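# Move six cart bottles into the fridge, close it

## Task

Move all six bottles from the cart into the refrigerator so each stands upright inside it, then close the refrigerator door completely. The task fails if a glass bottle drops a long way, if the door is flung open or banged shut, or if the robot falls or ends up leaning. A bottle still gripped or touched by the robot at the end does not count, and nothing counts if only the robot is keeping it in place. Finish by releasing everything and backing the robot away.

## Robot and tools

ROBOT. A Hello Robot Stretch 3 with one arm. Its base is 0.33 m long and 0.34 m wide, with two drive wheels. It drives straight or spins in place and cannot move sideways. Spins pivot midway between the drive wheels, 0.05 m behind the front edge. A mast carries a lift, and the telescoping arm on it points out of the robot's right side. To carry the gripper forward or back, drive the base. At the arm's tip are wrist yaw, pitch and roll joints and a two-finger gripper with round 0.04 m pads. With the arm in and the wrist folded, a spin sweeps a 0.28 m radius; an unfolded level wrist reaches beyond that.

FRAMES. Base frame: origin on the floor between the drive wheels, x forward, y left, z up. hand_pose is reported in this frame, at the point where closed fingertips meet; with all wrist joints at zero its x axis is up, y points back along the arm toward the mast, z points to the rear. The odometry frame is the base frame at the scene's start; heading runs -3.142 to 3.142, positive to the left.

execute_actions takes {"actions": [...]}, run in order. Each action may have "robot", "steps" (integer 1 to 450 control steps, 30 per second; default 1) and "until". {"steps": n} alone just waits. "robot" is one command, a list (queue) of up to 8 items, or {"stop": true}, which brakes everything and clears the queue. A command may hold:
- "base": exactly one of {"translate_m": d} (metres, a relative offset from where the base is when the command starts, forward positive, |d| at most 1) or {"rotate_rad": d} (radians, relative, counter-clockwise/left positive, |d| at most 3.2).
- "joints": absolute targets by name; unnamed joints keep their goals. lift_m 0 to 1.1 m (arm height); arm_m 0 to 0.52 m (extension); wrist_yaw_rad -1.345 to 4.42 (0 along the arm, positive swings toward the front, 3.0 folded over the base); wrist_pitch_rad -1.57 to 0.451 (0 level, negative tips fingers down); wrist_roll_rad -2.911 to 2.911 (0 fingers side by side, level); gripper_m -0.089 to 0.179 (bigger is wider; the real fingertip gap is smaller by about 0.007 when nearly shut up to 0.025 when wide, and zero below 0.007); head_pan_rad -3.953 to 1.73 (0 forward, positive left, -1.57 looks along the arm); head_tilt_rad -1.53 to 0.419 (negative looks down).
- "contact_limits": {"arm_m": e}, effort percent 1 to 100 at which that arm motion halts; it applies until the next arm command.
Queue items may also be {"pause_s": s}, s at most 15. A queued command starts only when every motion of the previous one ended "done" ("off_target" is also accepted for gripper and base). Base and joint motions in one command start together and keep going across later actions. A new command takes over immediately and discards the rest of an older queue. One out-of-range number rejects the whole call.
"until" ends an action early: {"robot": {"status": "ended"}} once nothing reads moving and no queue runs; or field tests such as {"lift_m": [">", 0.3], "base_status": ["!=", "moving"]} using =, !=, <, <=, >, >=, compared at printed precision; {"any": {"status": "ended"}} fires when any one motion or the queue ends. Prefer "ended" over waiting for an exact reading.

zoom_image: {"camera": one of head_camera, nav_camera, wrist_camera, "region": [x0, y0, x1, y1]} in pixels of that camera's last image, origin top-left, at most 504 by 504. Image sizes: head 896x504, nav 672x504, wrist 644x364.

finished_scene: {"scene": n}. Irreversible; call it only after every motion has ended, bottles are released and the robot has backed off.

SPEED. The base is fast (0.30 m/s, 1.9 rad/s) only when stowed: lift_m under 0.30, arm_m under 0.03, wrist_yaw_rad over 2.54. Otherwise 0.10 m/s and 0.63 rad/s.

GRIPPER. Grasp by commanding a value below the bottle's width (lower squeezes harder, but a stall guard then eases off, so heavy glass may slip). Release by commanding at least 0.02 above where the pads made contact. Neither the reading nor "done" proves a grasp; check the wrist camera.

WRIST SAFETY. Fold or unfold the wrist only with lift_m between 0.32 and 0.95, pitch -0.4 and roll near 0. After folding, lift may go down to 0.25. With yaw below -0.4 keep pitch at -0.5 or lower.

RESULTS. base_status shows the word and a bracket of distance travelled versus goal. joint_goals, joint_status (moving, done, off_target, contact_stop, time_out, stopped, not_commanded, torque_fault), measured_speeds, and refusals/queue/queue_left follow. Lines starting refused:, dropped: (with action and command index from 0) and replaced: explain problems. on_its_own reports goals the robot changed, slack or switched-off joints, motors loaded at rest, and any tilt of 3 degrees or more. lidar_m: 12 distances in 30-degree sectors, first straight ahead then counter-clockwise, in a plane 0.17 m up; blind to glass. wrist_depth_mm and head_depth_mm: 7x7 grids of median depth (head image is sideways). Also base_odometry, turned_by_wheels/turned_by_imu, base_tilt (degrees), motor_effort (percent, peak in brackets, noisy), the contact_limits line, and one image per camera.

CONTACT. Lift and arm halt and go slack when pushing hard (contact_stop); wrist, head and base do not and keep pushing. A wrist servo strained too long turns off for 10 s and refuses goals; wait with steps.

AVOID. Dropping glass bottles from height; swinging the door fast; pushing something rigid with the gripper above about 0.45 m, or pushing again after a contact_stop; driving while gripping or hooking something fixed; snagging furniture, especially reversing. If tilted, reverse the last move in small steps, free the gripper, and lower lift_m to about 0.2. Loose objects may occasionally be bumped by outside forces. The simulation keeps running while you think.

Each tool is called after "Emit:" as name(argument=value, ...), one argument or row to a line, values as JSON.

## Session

Emit:
execute_actions(
  actions=[],
)

Scene clock: 0.00 s.
robot.base_odometry: x=+0.000 y=+0.000 heading=+0.000 (m, m, rad; robot's odometry frame)
robot.turned_by_wheels: +0.000 (rad since the last result)
robot.turned_by_imu: +0.000 (rad since the last result)
robot.base_tilt: forward=+0.3 right=-1.0 (deg)
robot.lidar_m: 1.11 1.39 1.27 1.21 1.24 1.27 1.05 3.34 1.41 1.47 2.27 1.12
robot.head_depth_mm: 1475 1478 1492 1509 1519 1541 1034 / 1457 1464 1483 1496 1522 1521 1024 / 1449 1454 1463 1485 1493 1476 1016 / 1437 1449 1452 1466 1488 1468 1011 / 1417 1425 1414 1454 1471 1443 1003 / 1408 1398 1405 1450 1467 1436 997 / 1399 1402 1400 1428 1441 1415 987
robot.base_status: not_commanded
robot.joint_positions: lift_m=+0.581 arm_m=+0.002 wrist_yaw_rad=+2.932 wrist_pitch_rad=-0.571 wrist_roll_rad=-0.019 gripper_m=+0.037 head_pan_rad=+0.002 head_tilt_rad=+0.000
robot.joint_goals: lift_m=+0.581 arm_m=+0.002 wrist_yaw_rad=+2.932 wrist_pitch_rad=-0.571 wrist_roll_rad=-0.019 gripper_m=+0.037 head_pan_rad=+0.002 head_tilt_rad=+0.000
robot.joint_status: lift_m=not_commanded arm_m=not_commanded wrist_yaw_rad=not_commanded wrist_pitch_rad=not_commanded wrist_roll_rad=not_commanded gripper_m=not_commanded head_pan_rad=not_commanded head_tilt_rad=not_commanded
robot.measured_speeds: translate_m=+0.000 rotate_rad=+0.000 lift_m=+0.000 arm_m=+0.000 wrist_yaw_rad=+0.000 wrist_pitch_rad=+0.000 wrist_roll_rad=+0.000 head_pan_rad=+0.000 head_tilt_rad=+0.000
robot: refusals=0 queue=idle queue_left=0
robot.motor_effort: left_wheel=+0 right_wheel=+1 lift_m=+36 arm_m=-1 wrist_yaw_rad=+0 wrist_pitch_rad=+7 wrist_roll_rad=+1 gripper_m=+0 head_pan_rad=+1 head_tilt_rad=+1 (%)
robot.hand_pose: x=+0.0210 y=+0.0515 z=+0.5612 quat_wxyz=(+0.268, +0.689, +0.130, +0.660) (m; robot's base frame)
robot.wrist_depth_mm: 986 - - - - - - / - - - - - - - / - - - - - - - / - 963 - - - - - / 853 848 - 842 842 836 844 / 739 739 - 739 720 743 733 / 663 664 658 677 662 658 651
pictures: head_camera (sideways: a quarter turn clockwise sets it upright), nav_camera (sideways: a quarter turn counterclockwise sets it upright), wrist_camera
camera_calibration (this result's frames):
head_camera: T_world_to_cam=[[-0.0494556, -0.0250745, -0.998462, 1.3228], [0.020126, 0.999457, -0.0260963, 0.036122], [0.998574, -0.0213857, -0.0489241, 0.0212153], [0, 0, 0, 1]] pos_world=[0.0435077, -0.00248029, 1.32274]
nav_camera: T_world_to_cam=[[0.0343826, 0.00937709, 0.999365, -1.2642], [-0.00742785, -0.999926, 0.00963791, 0.0401153], [0.999381, -0.00775451, -0.0343104, -0.00292052], [0, 0, 0, 1]] pos_world=[0.0466831, 0.0519442, 1.26291]
wrist_camera: T_world_to_cam=[[0.968972, -0.247032, 0.00827985, -0.0180259], [-0.16812, -0.683259, -0.710558, 0.463682], [0.181187, 0.687119, -0.70359, 0.524701], [0, 0, 0, 1]] pos_world=[0.000351502, -0.0481696, 0.698796]
Images, in order (width x height): head_camera 896x504, nav_camera 672x504, wrist_camera 644x364.

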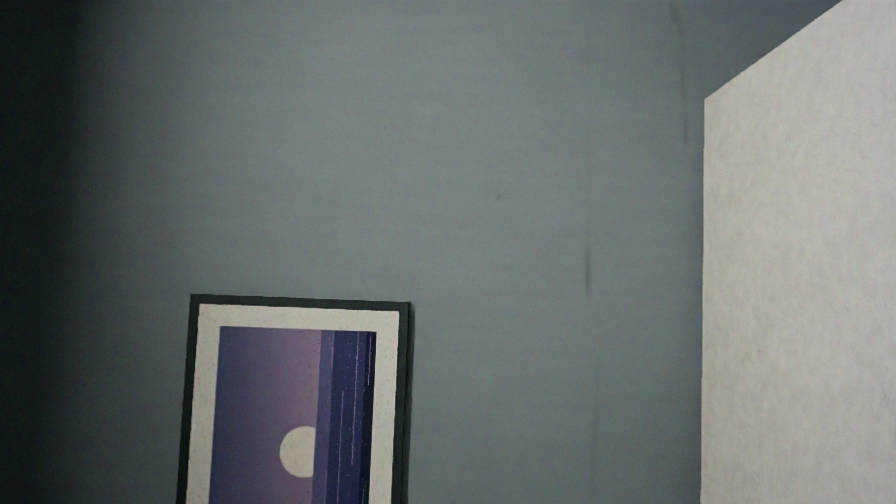

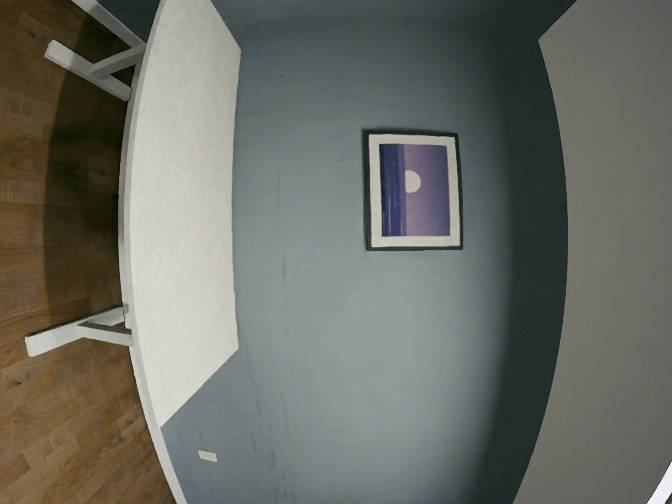

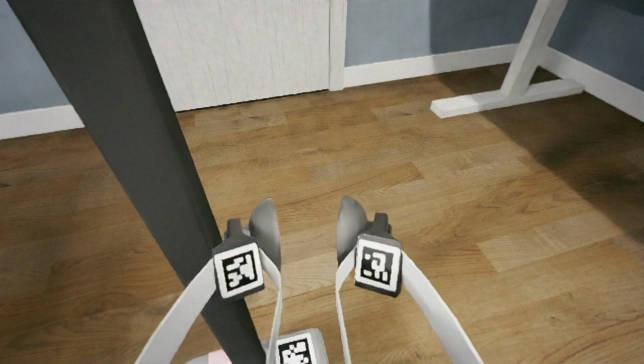

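Emit:
execute_actions(
  actions=[
    {"robot":{"joints":{"head_pan_rad":-1.9,"head_tilt_rad":-0.3}},"steps":200,"until":{"robot":{"status":"ended"}}},
  ],
)

Emit:
execute_actions(
  actions=[
    {"robot":{"joints":{"head_pan_rad":-3.3,"head_tilt_rad":-0.4}},"steps":200,"until":{"robot":{"status":"ended"}}},
  ],
)

Scene clock: 5.03 s.
robot.base_odometry: x=+0.000 y=+0.000 heading=+0.000 (m, m, rad; robot's odometry frame)
robot.turned_by_wheels: +0.000 (rad since the last result)
robot.turned_by_imu: +0.001 (rad since the last result)
robot.base_tilt: forward=+0.4 right=-1.1 (deg)
robot.lidar_m: 1.11 1.39 1.27 1.21 1.24 1.27 1.06 3.34 1.41 1.47 2.26 1.12
robot.head_depth_mm: 2712 2903 3127 3341 2690 1962 1558 / 2589 2750 2961 3199 2642 1958 1553 / 2001 2117 2775 3033 2528 1954 1551 / 2111 2308 2369 2512 2429 1929 1544 / 1319 1380 1400 1511 1620 1727 1522 / 1972 2140 2270 2445 2387 1905 1521 / 2137 2310 2417 2550 2504 1895 1506
robot.base_status: not_commanded
robot.joint_positions: lift_m=+0.581 arm_m=+0.002 wrist_yaw_rad=+2.932 wrist_pitch_rad=-0.571 wrist_roll_rad=-0.019 gripper_m=+0.037 head_pan_rad=-1.893 head_tilt_rad=-0.296
robot.joint_goals: lift_m=+0.581 arm_m=+0.002 wrist_yaw_rad=+2.932 wrist_pitch_rad=-0.571 wrist_roll_rad=-0.019 gripper_m=+0.037 head_pan_rad=-1.900 head_tilt_rad=-0.300
robot.joint_status: lift_m=not_commanded arm_m=not_commanded wrist_yaw_rad=not_commanded wrist_pitch_rad=not_commanded wrist_roll_rad=not_commanded gripper_m=not_commanded head_pan_rad=done head_tilt_rad=done
robot.measured_speeds: translate_m=+0.000 rotate_rad=+0.000 lift_m=+0.000 arm_m=+0.000 wrist_yaw_rad=+0.000 wrist_pitch_rad=+0.000 wrist_roll_rad=+0.000 head_pan_rad=+0.000 head_tilt_rad=+0.000
robot: refusals=0 queue=done queue_left=0
robot.motor_effort: left_wheel=+0(0) right_wheel=+1(1) lift_m=+36(36) arm_m=-1(1) wrist_yaw_rad=+0(0) wrist_pitch_rad=+7(7) wrist_roll_rad=+1(1) gripper_m=+0(0) head_pan_rad=-3(40) head_tilt_rad=-2(14) (%)
robot.hand_pose: x=+0.0210 y=+0.0515 z=+0.5612 quat_wxyz=(+0.268, +0.689, +0.130, +0.660) (m; robot's base frame)
robot.wrist_depth_mm: 958 - - - - - - / - - - - - - - / - - - - - - - / - 958 - - - - - / 829 845 - 841 849 828 841 / 750 744 - 734 722 738 730 / 660 669 662 668 647 660 648
pictures: head_camera (sideways: a quarter turn clockwise sets it upright), nav_camera (sideways: a quarter turn counterclockwise sets it upright), wrist_camera
camera_calibration (this result's frames):
head_camera: T_world_to_cam=[[0.0835628, 0.329475, -0.940459, 1.2461], [0.943853, -0.328874, -0.0313516, 0.0373179], [-0.319622, -0.885035, -0.338458, 0.406122], [0, 0, 0, 1]] pos_world=[-0.00954415, -0.0388523, 1.31053]
nav_camera: T_world_to_cam=[[-0.0939419, -0.311067, 0.945734, -1.19322], [-0.946641, 0.322071, 0.0119021, 0.0429009], [-0.308295, -0.894152, -0.324725, 0.383074], [0, 0, 0, 1]] pos_world=[0.0466185, -0.0424616, 1.25235]
wrist_camera: T_world_to_cam=[[0.968972, -0.247032, 0.00827981, -0.0180259], [-0.16812, -0.683259, -0.710558, 0.463682], [0.181187, 0.687119, -0.70359, 0.524701], [0, 0, 0, 1]] pos_world=[0.000351505, -0.0481696, 0.698796]
Images, in order (width x height): head_camera 896x504, nav_camera 672x504, wrist_camera 644x364.

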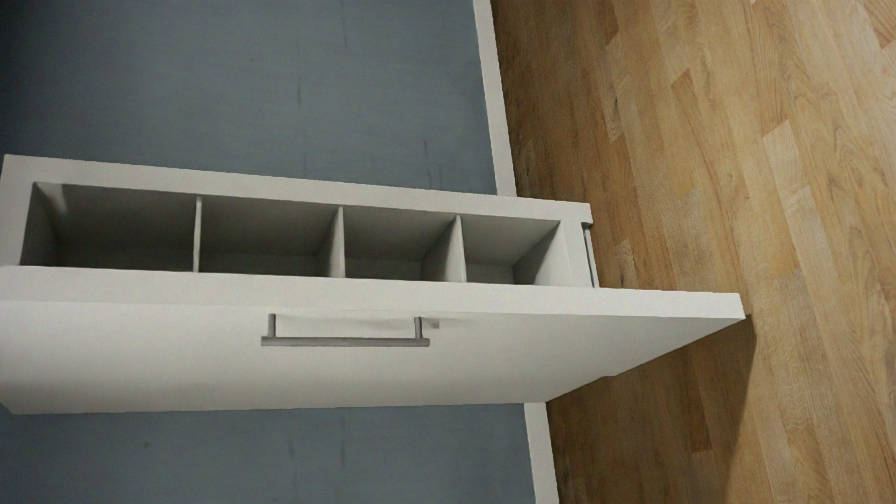

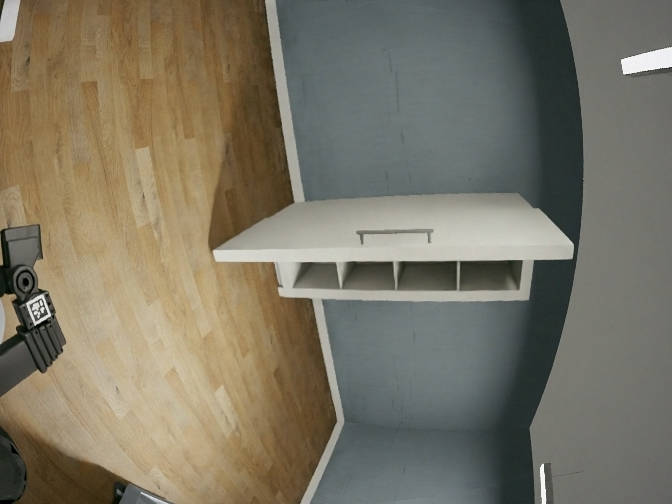

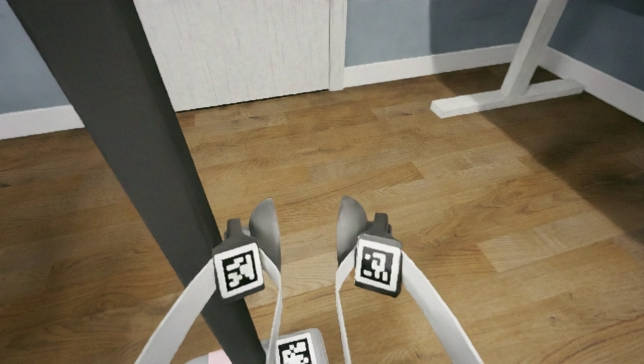

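Scene clock: 6.27 s.
robot.base_odometry: x=+0.000 y=+0.000 heading=+0.000 (m, m, rad; robot's odometry frame)
robot.turned_by_wheels: +0.000 (rad since the last result)
robot.turned_by_imu: +0.000 (rad since the last result)
robot.base_tilt: forward=+0.3 right=-1.0 (deg)
robot.lidar_m: 1.11 1.38 1.27 1.21 1.24 1.27 1.05 3.34 1.41 1.47 2.27 1.12
robot.head_depth_mm: 2192 2236 2258 2322 2180 1748 1437 / 2686 2772 2823 2822 2250 1753 1426 / 2962 3181 3404 2850 2225 1733 1421 / 2915 3150 3242 1445 1534 1627 1408 / 2854 3070 1641 1439 1512 1605 1404 / 2793 2980 3092 1206 1452 1561 1394 / 2739 2939 3076 1309 1382 1450 1380
robot.base_status: not_commanded
robot.joint_positions: lift_m=+0.581 arm_m=+0.002 wrist_yaw_rad=+2.932 wrist_pitch_rad=-0.571 wrist_roll_rad=-0.019 gripper_m=+0.037 head_pan_rad=-3.293 head_tilt_rad=-0.395
robot.joint_goals: lift_m=+0.581 arm_m=+0.002 wrist_yaw_rad=+2.932 wrist_pitch_rad=-0.571 wrist_roll_rad=-0.019 gripper_m=+0.037 head_pan_rad=-3.300 head_tilt_rad=-0.400
robot.joint_status: lift_m=not_commanded arm_m=not_commanded wrist_yaw_rad=not_commanded wrist_pitch_rad=not_commanded wrist_roll_rad=not_commanded gripper_m=not_commanded head_pan_rad=done head_tilt_rad=done
robot.measured_speeds: translate_m=+0.000 rotate_rad=+0.000 lift_m=+0.000 arm_m=+0.000 wrist_yaw_rad=+0.000 wrist_pitch_rad=+0.000 wrist_roll_rad=+0.000 head_pan_rad=+0.000 head_tilt_rad=+0.000
robot: refusals=0 queue=done queue_left=0
robot.motor_effort: left_wheel=+0(0) right_wheel=+1(1) lift_m=+36(36) arm_m=-1(1) wrist_yaw_rad=+0(1) wrist_pitch_rad=+7(7) wrist_roll_rad=+1(1) gripper_m=+0(1) head_pan_rad=-3(41) head_tilt_rad=-2(13) (%)
robot.hand_pose: x=+0.0210 y=+0.0515 z=+0.5612 quat_wxyz=(+0.268, +0.689, +0.130, +0.660) (m; robot's base frame)
robot.wrist_depth_mm: 963 - - - - - - / - - - - - - - / - - - - - - - / - 936 - - - - - / 842 852 - 847 850 839 838 / 739 740 - 741 727 734 746 / 660 669 655 669 658 655 656
pictures: head_camera (sideways: a quarter turn clockwise sets it upright), nav_camera (sideways: a quarter turn counterclockwise sets it upright), wrist_camera
camera_calibration (this result's frames):
head_camera: T_world_to_cam=[[0.428951, -0.040067, -0.902439, 1.19437], [-0.160544, -0.986493, -0.0325116, 0.0455608], [-0.888947, 0.158827, -0.42959, 0.528189], [0, 0, 0, 1]] pos_world=[-0.0354804, 0.00890958, 1.30623]
nav_camera: T_world_to_cam=[[-0.413157, 0.0535126, 0.909086, -1.14344], [0.155297, 0.98779, 0.0124334, 0.035489], [-0.89732, 0.146316, -0.416423, 0.506], [0, 0, 0, 1]] pos_world=[-0.0238879, -0.0479029, 1.24975]
wrist_camera: T_world_to_cam=[[0.968972, -0.247032, 0.00828007, -0.0180261], [-0.16812, -0.683259, -0.710558, 0.463682], [0.181188, 0.687119, -0.70359, 0.524701], [0, 0, 0, 1]] pos_world=[0.00035151, -0.0481696, 0.698796]
Images, in order (width x height): head_camera 896x504, nav_camera 672x504, wrist_camera 644x364.

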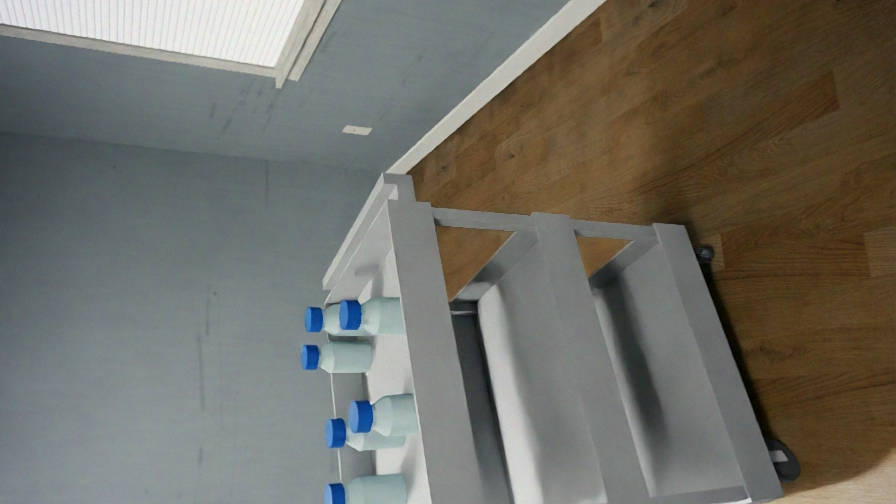

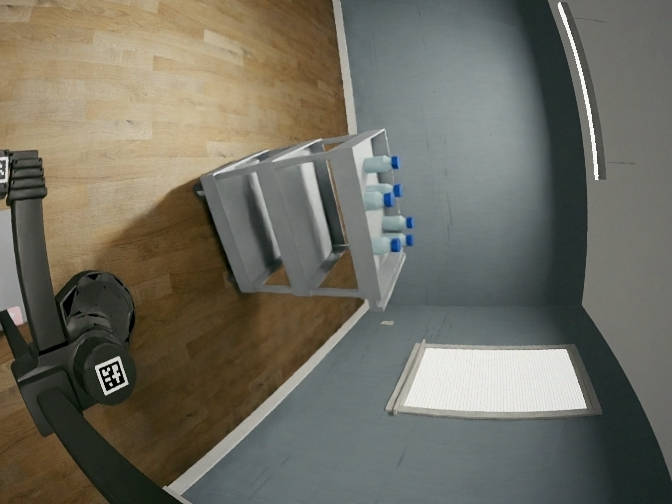

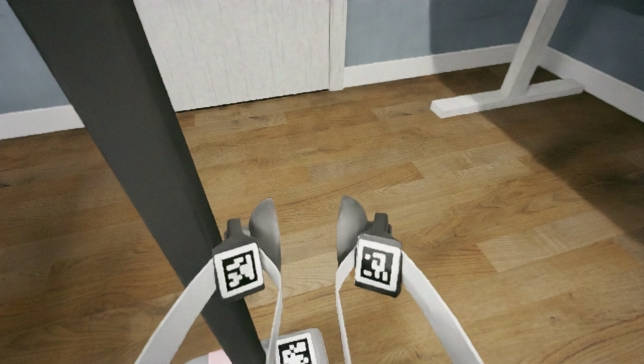

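Emit:
execute_actions(
  actions=[
    {"robot":[{"base":{"rotate_rad":2.913},"joints":{"head_pan_rad":-1.57,"head_tilt_rad":-0.55}},{"base":{"translate_m":0.75}},{"base":{"rotate_rad":2.12}},{"joints":{"wrist_pitch_rad":-0.4}},{"joints":{"wrist_yaw_rad":0}},{"joints":{"wrist_pitch_rad":0,"gripper_m":0.12}}],"steps":450,"until":{"robot":{"status":"ended"}}},
    {"steps":450,"until":{"robot":{"status":"ended"}}},
    {"steps":450,"until":{"robot":{"status":"ended"}}},
  ],
)

Scene clock: 43.93 s.
robot.base_odometry: x=-0.730 y=+0.170 heading=-1.250 (m, m, rad; robot's odometry frame)
robot.turned_by_wheels: +5.033 (rad since the last result)
robot.turned_by_imu: +5.000 (rad since the last result)
robot.base_tilt: forward=+0.3 right=-0.9 (deg)
robot.lidar_m: 1.56 2.58 1.86 1.91 1.16 1.02 1.02 1.19 0.43 0.42 0.43 2.21
robot.head_depth_mm: 2118 2297 2512 886 731 598 785 / 2156 2371 2551 832 683 595 823 / 2227 2413 2658 872 641 593 778 / 2267 2480 2762 911 714 589 816 / 2326 2544 2757 736 642 586 769 / 2369 2586 2844 793 663 583 806 / 2448 2698 2951 855 700 580 799
robot.base_status: done (rotate_rad +2.1199 of +2.1200)
robot.joint_positions: lift_m=+0.581 arm_m=+0.002 wrist_yaw_rad=+0.003 wrist_pitch_rad=-0.023 wrist_roll_rad=-0.019 gripper_m=+0.120 head_pan_rad=-1.577 head_tilt_rad=-0.543
robot.joint_goals: lift_m=+0.581 arm_m=+0.002 wrist_yaw_rad=+0.000 wrist_pitch_rad=+0.000 wrist_roll_rad=-0.019 gripper_m=+0.120 head_pan_rad=-1.570 head_tilt_rad=-0.550
robot.joint_status: lift_m=not_commanded arm_m=not_commanded wrist_yaw_rad=done wrist_pitch_rad=done wrist_roll_rad=not_commanded gripper_m=done head_pan_rad=done head_tilt_rad=done
robot.measured_speeds: translate_m=+0.000 rotate_rad=+0.000 lift_m=+0.000 arm_m=+0.000 wrist_yaw_rad=+0.000 wrist_pitch_rad=+0.000 wrist_roll_rad=+0.000 head_pan_rad=+0.000 head_tilt_rad=+0.000
robot: refusals=0 queue=done queue_left=0
robot.motor_effort: left_wheel=-2(6) right_wheel=+4(8) lift_m=+36(36) arm_m=-2(1) wrist_yaw_rad=-2(2) wrist_pitch_rad=+13(11) wrist_roll_rad=+1(1) gripper_m=-1(87) head_pan_rad=+3(40) head_tilt_rad=-2(11) (%)
robot.hand_pose: x=-0.0208 y=-0.4022 z=+0.6901 quat_wxyz=(+0.714, +0.009, -0.700, -0.007) (m; robot's base frame)
robot.wrist_depth_mm: 155 156 158 159 161 162 164 / 160 161 163 165 167 183 203 / - - - - - - - / - - - - - - - / - - 647 651 651 - - / - - 526 527 506 456 - / 357 416 411 408 403 400 347
pictures: head_camera (sideways: a quarter turn clockwise sets it upright), nav_camera (sideways: a quarter turn counterclockwise sets it upright), wrist_camera
camera_calibration (this result's frames):
head_camera: T_world_to_cam=[[-0.0215727, 0.558906, -0.828951, 1.10128], [0.999369, -0.0113428, -0.0336554, 0.039968], [-0.0282128, -0.829154, -0.558308, 0.690421], [0, 0, 0, 1]] pos_world=[0.00329349, -0.0425931, 1.29972]
nav_camera: T_world_to_cam=[[0.00597831, -0.546353, 0.837534, -1.05268], [-0.999875, 0.00899079, 0.0130021, 0.0417976], [-0.0146338, -0.837507, -0.546231, 0.669519], [0, 0, 0, 1]] pos_world=[0.0578833, -0.0147817, 1.24682]
wrist_camera: T_world_to_cam=[[-0.999292, 0.0351267, -0.0134408, -0.00312516], [0.0211646, 0.229785, -0.973011, 0.790533], [-0.0310902, -0.972607, -0.230366, -0.0638639], [0, 0, 0, 1]] pos_world=[-0.0218398, -0.243657, 0.754444]
Images, in order (width x height): head_camera 896x504, nav_camera 672x504, wrist_camera 644x364.

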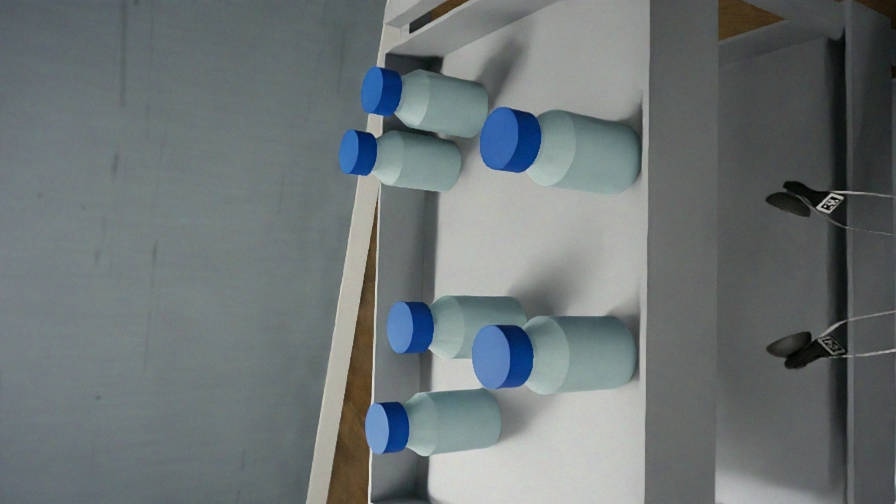

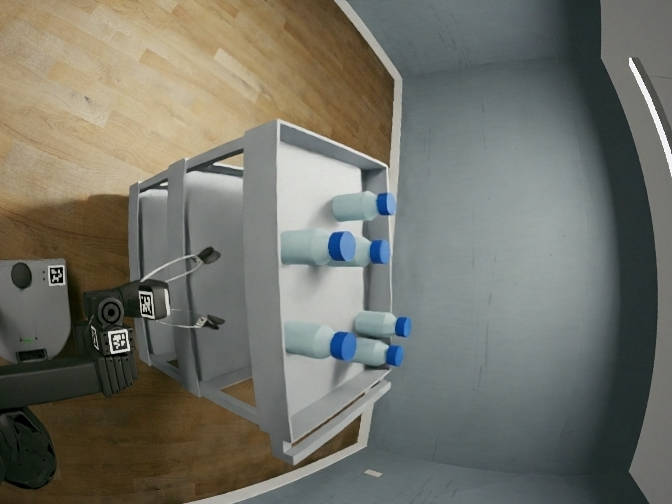

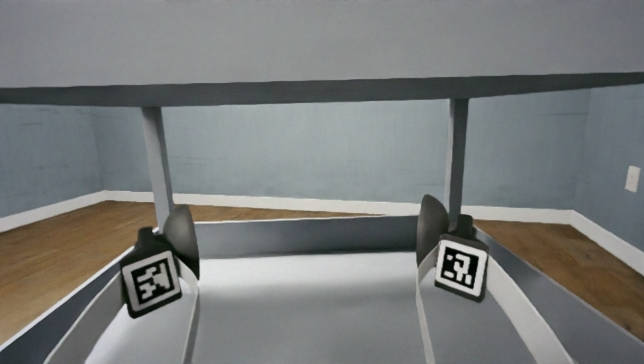

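Emit:
execute_actions(
  actions=[
    {"robot":[{"joints":{"wrist_pitch_rad":-0.9}},{"joints":{"lift_m":0.98}},{"joints":{"wrist_pitch_rad":0}},{"joints":{"lift_m":0.9}}],"steps":450,"until":{"robot":{"status":"ended"}}},
  ],
)

Scene clock: 55.73 s.
robot.base_odometry: x=-0.730 y=+0.170 heading=-1.250 (m, m, rad; robot's odometry frame)
robot.turned_by_wheels: +0.000 (rad since the last result)
robot.turned_by_imu: +0.002 (rad since the last result)
robot.base_tilt: forward=+0.3 right=-1.0 (deg)
robot.lidar_m: 1.56 2.56 1.86 1.91 1.16 1.02 1.02 1.19 0.43 0.41 0.43 2.21
robot.head_depth_mm: 2112 2315 2538 887 732 584 - / 2152 2377 2575 832 696 574 - / 2219 2427 2645 883 640 746 - / 2259 2515 2746 915 749 - - / 2345 2554 2809 734 641 586 811 / 2385 2604 2852 798 671 582 808 / 2434 2675 2917 854 699 579 802
robot.base_status: done (rotate_rad +2.1199 of +2.1200)
robot.joint_positions: lift_m=+0.901 arm_m=+0.002 wrist_yaw_rad=+0.002 wrist_pitch_rad=-0.022 wrist_roll_rad=-0.019 gripper_m=+0.120 head_pan_rad=-1.577 head_tilt_rad=-0.543
robot.joint_goals: lift_m=+0.900 arm_m=+0.002 wrist_yaw_rad=+0.000 wrist_pitch_rad=+0.000 wrist_roll_rad=-0.019 gripper_m=+0.120 head_pan_rad=-1.570 head_tilt_rad=-0.550
robot.joint_status: lift_m=done arm_m=not_commanded wrist_yaw_rad=done wrist_pitch_rad=done wrist_roll_rad=not_commanded gripper_m=done head_pan_rad=done head_tilt_rad=done
robot.measured_speeds: translate_m=+0.000 rotate_rad=+0.000 lift_m=+0.000 arm_m=+0.000 wrist_yaw_rad=+0.000 wrist_pitch_rad=+0.000 wrist_roll_rad=+0.000 head_pan_rad=+0.000 head_tilt_rad=+0.000
robot: refusals=0 queue=done queue_left=0
robot.motor_effort: left_wheel=-2(2) right_wheel=+4(4) lift_m=+21(53) arm_m=-1(1) wrist_yaw_rad=-2(2) wrist_pitch_rad=+12(14) wrist_roll_rad=+1(1) gripper_m=+0(0) head_pan_rad=+3(3) head_tilt_rad=-1(3) (%)
robot.hand_pose: x=-0.0209 y=-0.4023 z=+1.0096 quat_wxyz=(+0.714, +0.009, -0.700, -0.007) (m; robot's base frame)
robot.wrist_depth_mm: - - - - - - - / - - - - - - - / - - - - - - - / - - - - - - - / - - 475 643 573 584 - / - - 292 493 297 458 402 / 357 413 285 401 289 395 332
pictures: head_camera (sideways: a quarter turn clockwise sets it upright), nav_camera (sideways: a quarter turn counterclockwise sets it upright), wrist_camera
camera_calibration (this result's frames):
head_camera: T_world_to_cam=[[-0.0215728, 0.558906, -0.828951, 1.10128], [0.999369, -0.0113427, -0.0336554, 0.039968], [-0.0282127, -0.829154, -0.558308, 0.690421], [0, 0, 0, 1]] pos_world=[0.00329349, -0.0425931, 1.29972]
nav_camera: T_world_to_cam=[[0.00597838, -0.546353, 0.837534, -1.05268], [-0.999875, 0.00899067, 0.0130021, 0.0417976], [-0.0146337, -0.837507, -0.546231, 0.669519], [0, 0, 0, 1]] pos_world=[0.0578833, -0.0147817, 1.24682]
wrist_camera: T_world_to_cam=[[-0.999285, 0.0353072, -0.0134949, 0.00124754], [0.0212138, 0.228382, -0.97334, 1.10122], [-0.0312839, -0.972931, -0.228968, 0.00815641], [0, 0, 0, 1]] pos_world=[-0.0218593, -0.243608, 1.07375]
Images, in order (width x height): head_camera 896x504, nav_camera 672x504, wrist_camera 644x364.

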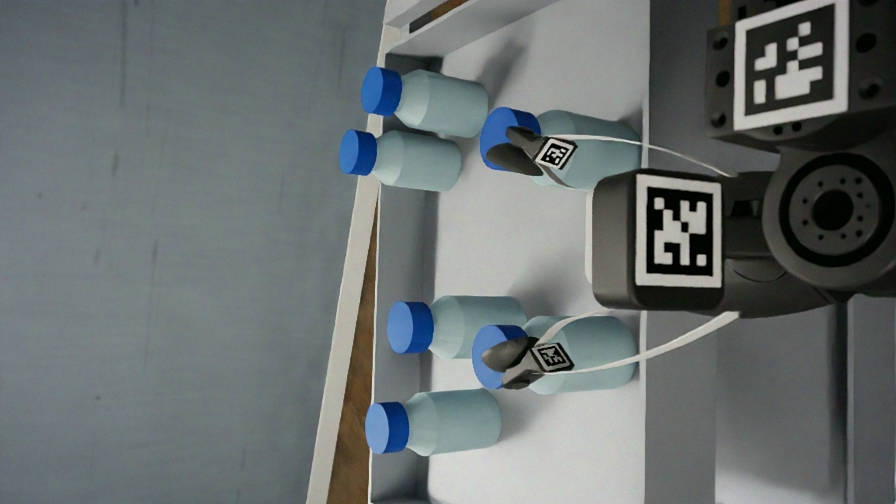

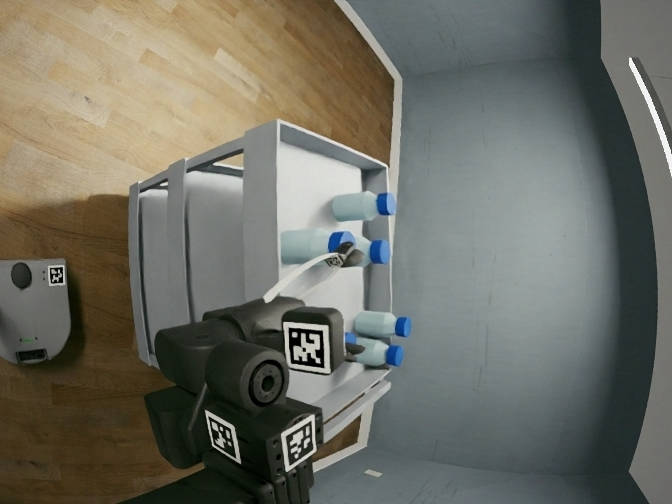

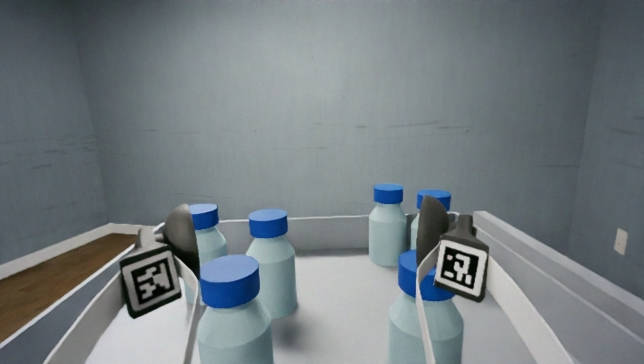

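Emit:
execute_actions(
  actions=[
    {"robot":[{"base":{"translate_m":-0.116},"joints":{"lift_m":0.88}},{"joints":{"arm_m":0.13}},{"joints":{"lift_m":0.8}}],"steps":450,"until":{"robot":{"status":"ended"}}},
  ],
)

Scene clock: 74.77 s.
robot.base_odometry: x=-0.767 y=+0.280 heading=-1.250 (m, m, rad; robot's odometry frame)
robot.turned_by_wheels: +0.000 (rad since the last result)
robot.turned_by_imu: +0.001 (rad since the last result)
robot.base_tilt: forward=+0.4 right=-0.9 (deg)
robot.lidar_m: 1.67 2.60 1.92 1.82 1.03 0.91 0.91 1.06 0.43 0.42 0.43 2.31
robot.head_depth_mm: 2094 2273 2510 2411 674 590 - / 2136 2340 2553 892 708 - - / 2190 2406 2634 835 721 - 768 / 2243 2460 2644 860 606 - 750 / 2280 2537 2733 905 667 736 813 / 2347 2611 2812 833 703 587 807 / 2376 2673 2879 737 618 583 802
robot.base_status: done (translate_m -0.1160 of -0.1160)
robot.joint_positions: lift_m=+0.801 arm_m=+0.130 wrist_yaw_rad=+0.002 wrist_pitch_rad=-0.021 wrist_roll_rad=-0.019 gripper_m=+0.120 head_pan_rad=-1.577 head_tilt_rad=-0.543
robot.joint_goals: lift_m=+0.800 arm_m=+0.130 wrist_yaw_rad=+0.000 wrist_pitch_rad=+0.000 wrist_roll_rad=-0.019 gripper_m=+0.120 head_pan_rad=-1.570 head_tilt_rad=-0.550
robot.joint_status: lift_m=done arm_m=done wrist_yaw_rad=done wrist_pitch_rad=done wrist_roll_rad=not_commanded gripper_m=done head_pan_rad=done head_tilt_rad=done
robot.measured_speeds: translate_m=+0.000 rotate_rad=+0.000 lift_m=+0.000 arm_m=+0.000 wrist_yaw_rad=+0.000 wrist_pitch_rad=+0.000 wrist_roll_rad=+0.000 head_pan_rad=+0.000 head_tilt_rad=+0.000
robot: refusals=0 queue=done queue_left=0
robot.motor_effort: left_wheel=-2(5) right_wheel=+3(4) lift_m=+20(22) arm_m=+2(3) wrist_yaw_rad=-1(2) wrist_pitch_rad=+12(12) wrist_roll_rad=+1(1) gripper_m=+0(0) head_pan_rad=+3(3) head_tilt_rad=-2(2) (%)
robot.hand_pose: x=-0.0211 y=-0.5303 z=+0.9097 quat_wxyz=(+0.714, +0.008, -0.700, -0.007) (m; robot's base frame)
robot.wrist_depth_mm: - - - - - - - / - - - - - - - / - - - - - - - / 335 297 - 423 486 - - / 331 285 277 133 381 315 - / 334 - 307 142 325 258 223 / 279 269 143 137 260 256 199
pictures: head_camera (sideways: a quarter turn clockwise sets it upright), nav_camera (sideways: a quarter turn counterclockwise sets it upright), wrist_camera
camera_calibration (this result's frames):
head_camera: T_world_to_cam=[[-0.0215727, 0.558909, -0.828948, 1.10128], [0.999369, -0.0113426, -0.0336554, 0.039968], [-0.0282128, -0.829151, -0.558312, 0.690425], [0, 0, 0, 1]] pos_world=[0.00329349, -0.0425931, 1.29972]
nav_camera: T_world_to_cam=[[0.00597829, -0.546357, 0.837531, -1.05267], [-0.999875, 0.00899073, 0.0130021, 0.0417976], [-0.0146338, -0.837504, -0.546235, 0.669524], [0, 0, 0, 1]] pos_world=[0.0578833, -0.0147814, 1.24682]
wrist_camera: T_world_to_cam=[[-0.999257, 0.0360987, -0.0135059, 0.0046475], [0.0213959, 0.228076, -0.973408, 1.03311], [-0.0320584, -0.972974, -0.228679, -0.139626], [0, 0, 0, 1]] pos_world=[-0.0219366, -0.371649, 0.973776]
Images, in order (width x height): head_camera 896x504, nav_camera 672x504, wrist_camera 644x364.

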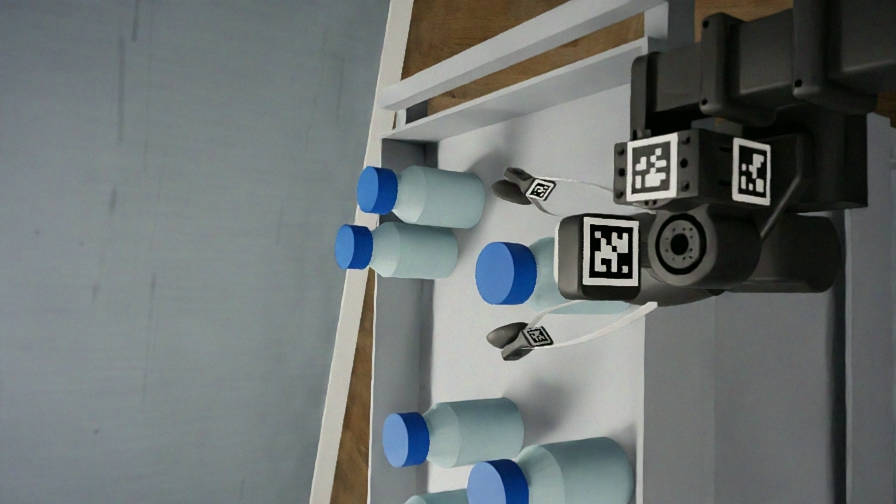

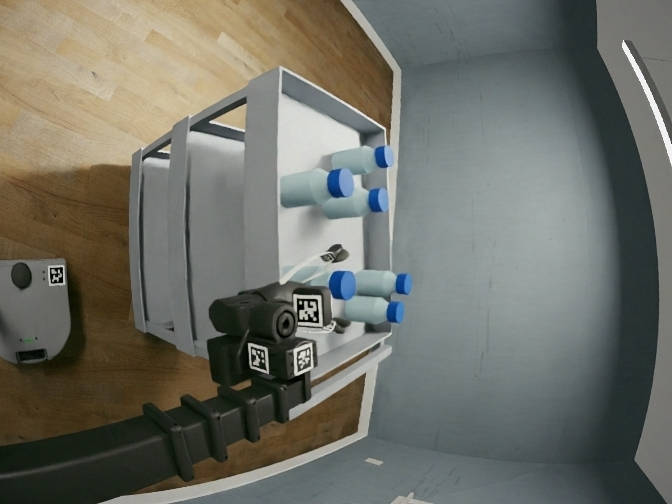

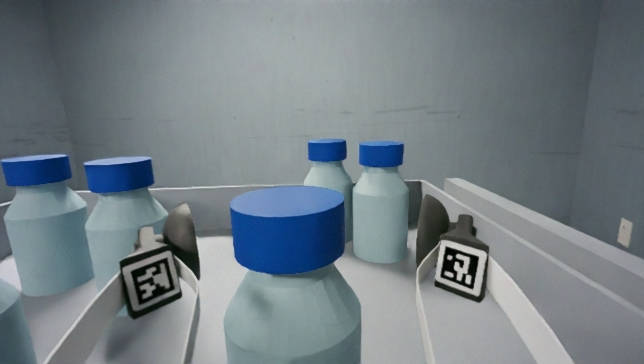

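Emit:
execute_actions(
  actions=[
    {"robot":[{"base":{"translate_m":0.01},"joints":{"lift_m":0.79,"arm_m":0.11}},{"joints":{"gripper_m":0.02}},{"joints":{"lift_m":1.0}},{"joints":{"arm_m":0.0}},{"base":{"translate_m":0.306}},{"base":{"rotate_rad":-0.539}},{"base":{"translate_m":1.0}},{"base":{"translate_m":0.54}}],"steps":450,"until":{"robot":{"status":"ended"}}},
    {"steps":450,"until":{"robot":{"status":"ended"}}},
    {"steps":450,"until":{"robot":{"status":"ended"}}},
    {"robot":[{"base":{"rotate_rad":1.861}},{"base":{"translate_m":0.3},"joints":{"head_tilt_rad":-0.4}}],"steps":450,"until":{"robot":{"status":"ended"}}},
  ],
)

Scene clock: 121.67 s.
robot.base_odometry: x=-0.702 y=-1.502 heading=+0.072 (m, m, rad; robot's odometry frame)
robot.turned_by_wheels: +1.322 (rad since the last result)
robot.turned_by_imu: +1.330 (rad since the last result)
robot.base_tilt: forward=+0.4 right=-1.0 (deg)
robot.lidar_m: 0.25 0.27 2.74 1.30 1.30 2.56 2.49 1.50 0.57 0.74 0.35 0.26
robot.head_depth_mm: 770 795 771 754 - - - / 779 854 926 919 690 - - / 779 854 928 960 - - - / 779 858 928 952 - - - / 781 856 928 931 684 1019 842 / 780 852 917 872 693 984 857 / 607 662 686 705 660 753 776
robot.base_status: done (translate_m +0.3000 of +0.3000)
robot.joint_positions: lift_m=+0.999 arm_m=+0.002 wrist_yaw_rad=+0.000 wrist_pitch_rad=-0.053 wrist_roll_rad=-0.019 gripper_m=+0.021 head_pan_rad=-1.577 head_tilt_rad=-0.409
robot.joint_goals: lift_m=+1.000 arm_m=+0.000 wrist_yaw_rad=+0.000 wrist_pitch_rad=+0.000 wrist_roll_rad=-0.019 gripper_m=+0.020 head_pan_rad=-1.570 head_tilt_rad=-0.400
robot.joint_status: lift_m=done arm_m=done wrist_yaw_rad=done wrist_pitch_rad=done wrist_roll_rad=not_commanded gripper_m=done head_pan_rad=done head_tilt_rad=done
robot.measured_speeds: translate_m=+0.000 rotate_rad=+0.000 lift_m=+0.000 arm_m=+0.000 wrist_yaw_rad=+0.000 wrist_pitch_rad=+0.000 wrist_roll_rad=+0.000 head_pan_rad=+0.000 head_tilt_rad=+0.000
robot: refusals=0 queue=done queue_left=0
robot.motor_effort: left_wheel=-2(4) right_wheel=+3(9) lift_m=+54(55) arm_m=-3(0) wrist_yaw_rad=+0(1) wrist_pitch_rad=+30(34) wrist_roll_rad=+1(1) gripper_m=-12(96) head_pan_rad=+3(3) head_tilt_rad=+3(13) (%)
robot.hand_pose: x=-0.0216 y=-0.4015 z=+1.1005 quat_wxyz=(+0.714, +0.019, -0.700, -0.019) (m; robot's base frame)
robot.wrist_depth_mm: 271 388 592 643 601 392 264 / 271 381 661 654 660 394 265 / 277 382 675 693 671 397 273 / 284 378 678 713 697 399 283 / 295 376 570 164 621 404 295 / 308 373 409 160 427 403 305 / 321 345 363 153 368 356 323
pictures: head_camera (sideways: a quarter turn clockwise sets it upright), nav_camera (sideways: a quarter turn counterclockwise sets it upright), wrist_camera
camera_calibration (this result's frames):
head_camera: T_world_to_cam=[[-0.0223008, 0.442794, -0.896346, 1.18918], [0.999343, -0.0157629, -0.0326502, 0.0386654], [-0.0285863, -0.896485, -0.442152, 0.539287], [0, 0, 0, 1]] pos_world=[0.00329592, -0.0424881, 1.30562]
nav_camera: T_world_to_cam=[[0.00671222, -0.429205, 0.903182, -1.1383], [-0.999865, 0.0106648, 0.0124988, 0.0424506], [-0.0149968, -0.903144, -0.429075, 0.517082], [0, 0, 0, 1]] pos_world=[0.05784, -0.0220162, 1.24943]
wrist_camera: T_world_to_cam=[[-0.999182, 0.0385048, -0.0123186, 0.0017249], [0.021867, 0.258465, -0.965773, 1.19334], [-0.034003, -0.965253, -0.259096, 0.0658739], [0, 0, 0, 1]] pos_world=[-0.0221314, -0.244918, 1.16958]
Images, in order (width x height): head_camera 896x504, nav_camera 672x504, wrist_camera 644x364.

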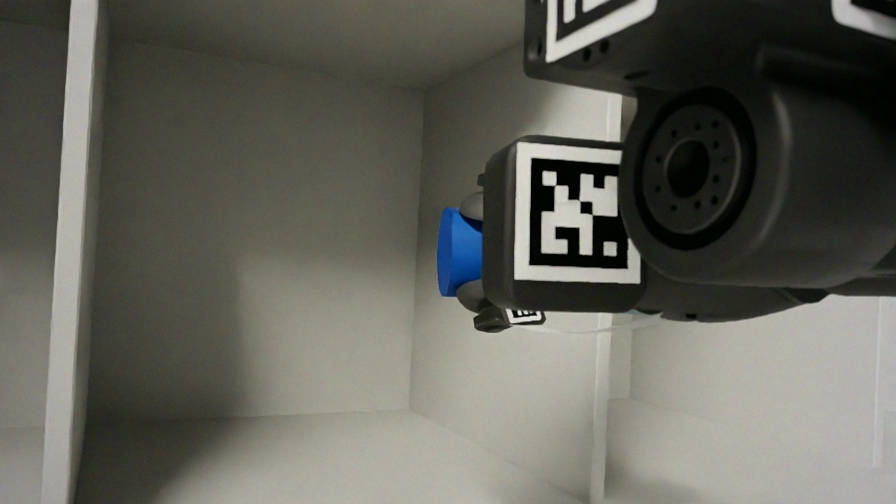

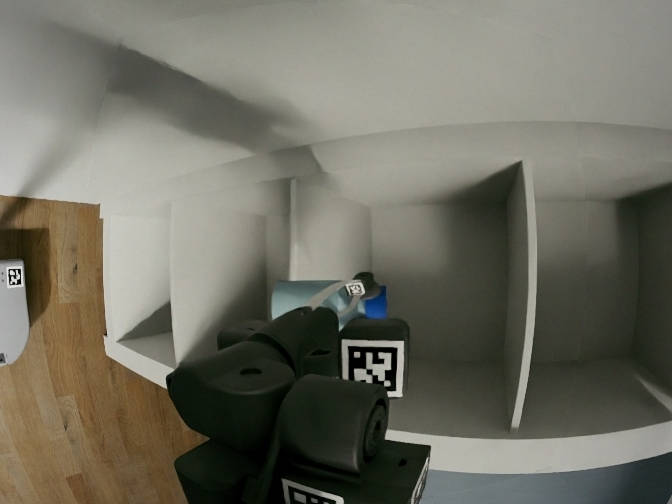

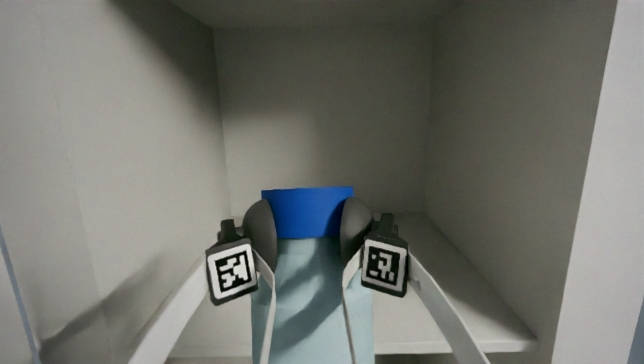

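Emit:
execute_actions(
  actions=[
    {"robot":[{"base":{"translate_m":0.09}},{"joints":{"arm_m":0.42}},{"joints":{"lift_m":0.93}}],"steps":450,"until":{"robot":{"status":"ended"}}},
    {"robot":{"joints":{"lift_m":0.8}},"steps":300,"until":{"robot":{"wrist_pitch_rad":[">",-0.03]}}},
    {"robot":{"stop":true},"steps":20},
  ],
)

Scene clock: 134.83 s.
robot.base_odometry: x=-0.612 y=-1.495 heading=+0.072 (m, m, rad; robot's odometry frame)
robot.turned_by_wheels: +0.000 (rad since the last result)
robot.turned_by_imu: +0.003 (rad since the last result)
robot.base_tilt: forward=+0.4 right=-0.9 (deg)
robot.lidar_m: 0.16 0.17 2.74 1.32 1.32 2.66 2.58 1.49 0.62 0.54 0.23 0.17
robot.head_depth_mm: 781 854 929 967 - - 837 / 783 860 921 - 662 1045 856 / 782 858 905 815 684 1035 853 / 781 858 908 - 677 1027 845 / 776 851 922 883 699 1022 863 / 527 561 588 618 635 684 749 / 417 450 486 524 566 592 606
robot.base_status: done (translate_m +0.0900 of +0.0900)
robot.joint_positions: lift_m=+0.930 arm_m=+0.420 wrist_yaw_rad=+0.000 wrist_pitch_rad=-0.023 wrist_roll_rad=-0.019 gripper_m=+0.021 head_pan_rad=-1.577 head_tilt_rad=-0.408
robot.joint_goals: lift_m=+0.930 arm_m=+0.420 wrist_yaw_rad=+0.000 wrist_pitch_rad=+0.000 wrist_roll_rad=-0.019 gripper_m=+0.020 head_pan_rad=-1.570 head_tilt_rad=-0.400
robot.joint_status: lift_m=stopped arm_m=done wrist_yaw_rad=done wrist_pitch_rad=done wrist_roll_rad=not_commanded gripper_m=done head_pan_rad=done head_tilt_rad=done
robot.measured_speeds: translate_m=+0.000 rotate_rad=+0.000 lift_m=+0.000 arm_m=+0.000 wrist_yaw_rad=+0.000 wrist_pitch_rad=+0.000 wrist_roll_rad=+0.000 head_pan_rad=+0.000 head_tilt_rad=+0.000
robot: refusals=0 queue=stopped queue_left=0
robot.motor_effort: left_wheel=-2(3) right_wheel=+3(9) lift_m=+20(54) arm_m=+2(2) wrist_yaw_rad=+0(1) wrist_pitch_rad=+13(30) wrist_roll_rad=+1(1) gripper_m=-12(12) head_pan_rad=+3(3) head_tilt_rad=+3(3) (%)
robot.hand_pose: x=-0.0216 y=-0.8203 z=+1.0390 quat_wxyz=(+0.714, +0.008, -0.700, -0.009) (m; robot's base frame)
robot.wrist_depth_mm: 153 212 273 271 271 272 269 / 152 211 281 280 279 279 280 / 151 208 291 291 289 289 289 / 150 207 299 297 299 299 300 / 150 206 308 165 311 311 311 / 149 204 282 159 321 319 320 / 149 191 267 150 270 269 266
pictures: head_camera (sideways: a quarter turn clockwise sets it upright), nav_camera (sideways: a quarter turn counterclockwise sets it upright), wrist_camera
camera_calibration (this result's frames):
head_camera: T_world_to_cam=[[-0.0223029, 0.442453, -0.896514, 1.1894], [0.999342, -0.0157753, -0.0326465, 0.0386606], [-0.0285874, -0.896653, -0.44181, 0.538843], [0, 0, 0, 1]] pos_world=[0.00329593, -0.0424867, 1.30564]
nav_camera: T_world_to_cam=[[0.00671431, -0.428861, 0.903346, -1.13851], [-0.999865, 0.0106695, 0.012497, 0.0424529], [-0.0149978, -0.903308, -0.428731, 0.516634], [0, 0, 0, 1]] pos_world=[0.0578398, -0.0220362, 1.24944]
wrist_camera: T_world_to_cam=[[-0.999183, 0.0381192, -0.0134424, 0.0179441], [0.0218524, 0.229668, -0.973024, 1.2261], [-0.0340036, -0.972522, -0.230313, -0.390159], [0, 0, 0, 1]] pos_world=[-0.0221306, -0.661717, 1.10341]
Images, in order (width x height): head_camera 896x504, nav_camera 672x504, wrist_camera 644x364.

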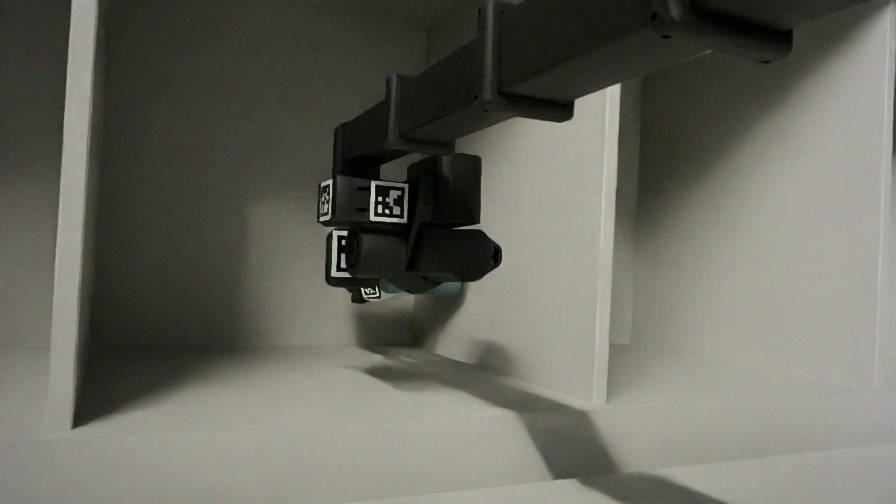

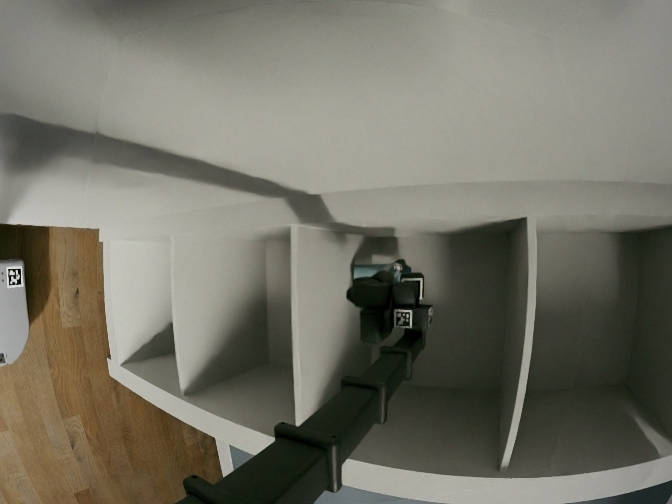

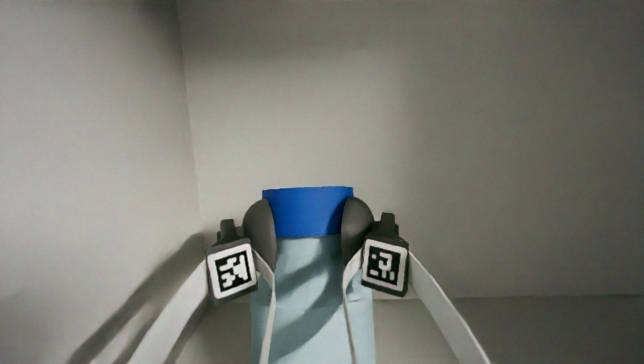

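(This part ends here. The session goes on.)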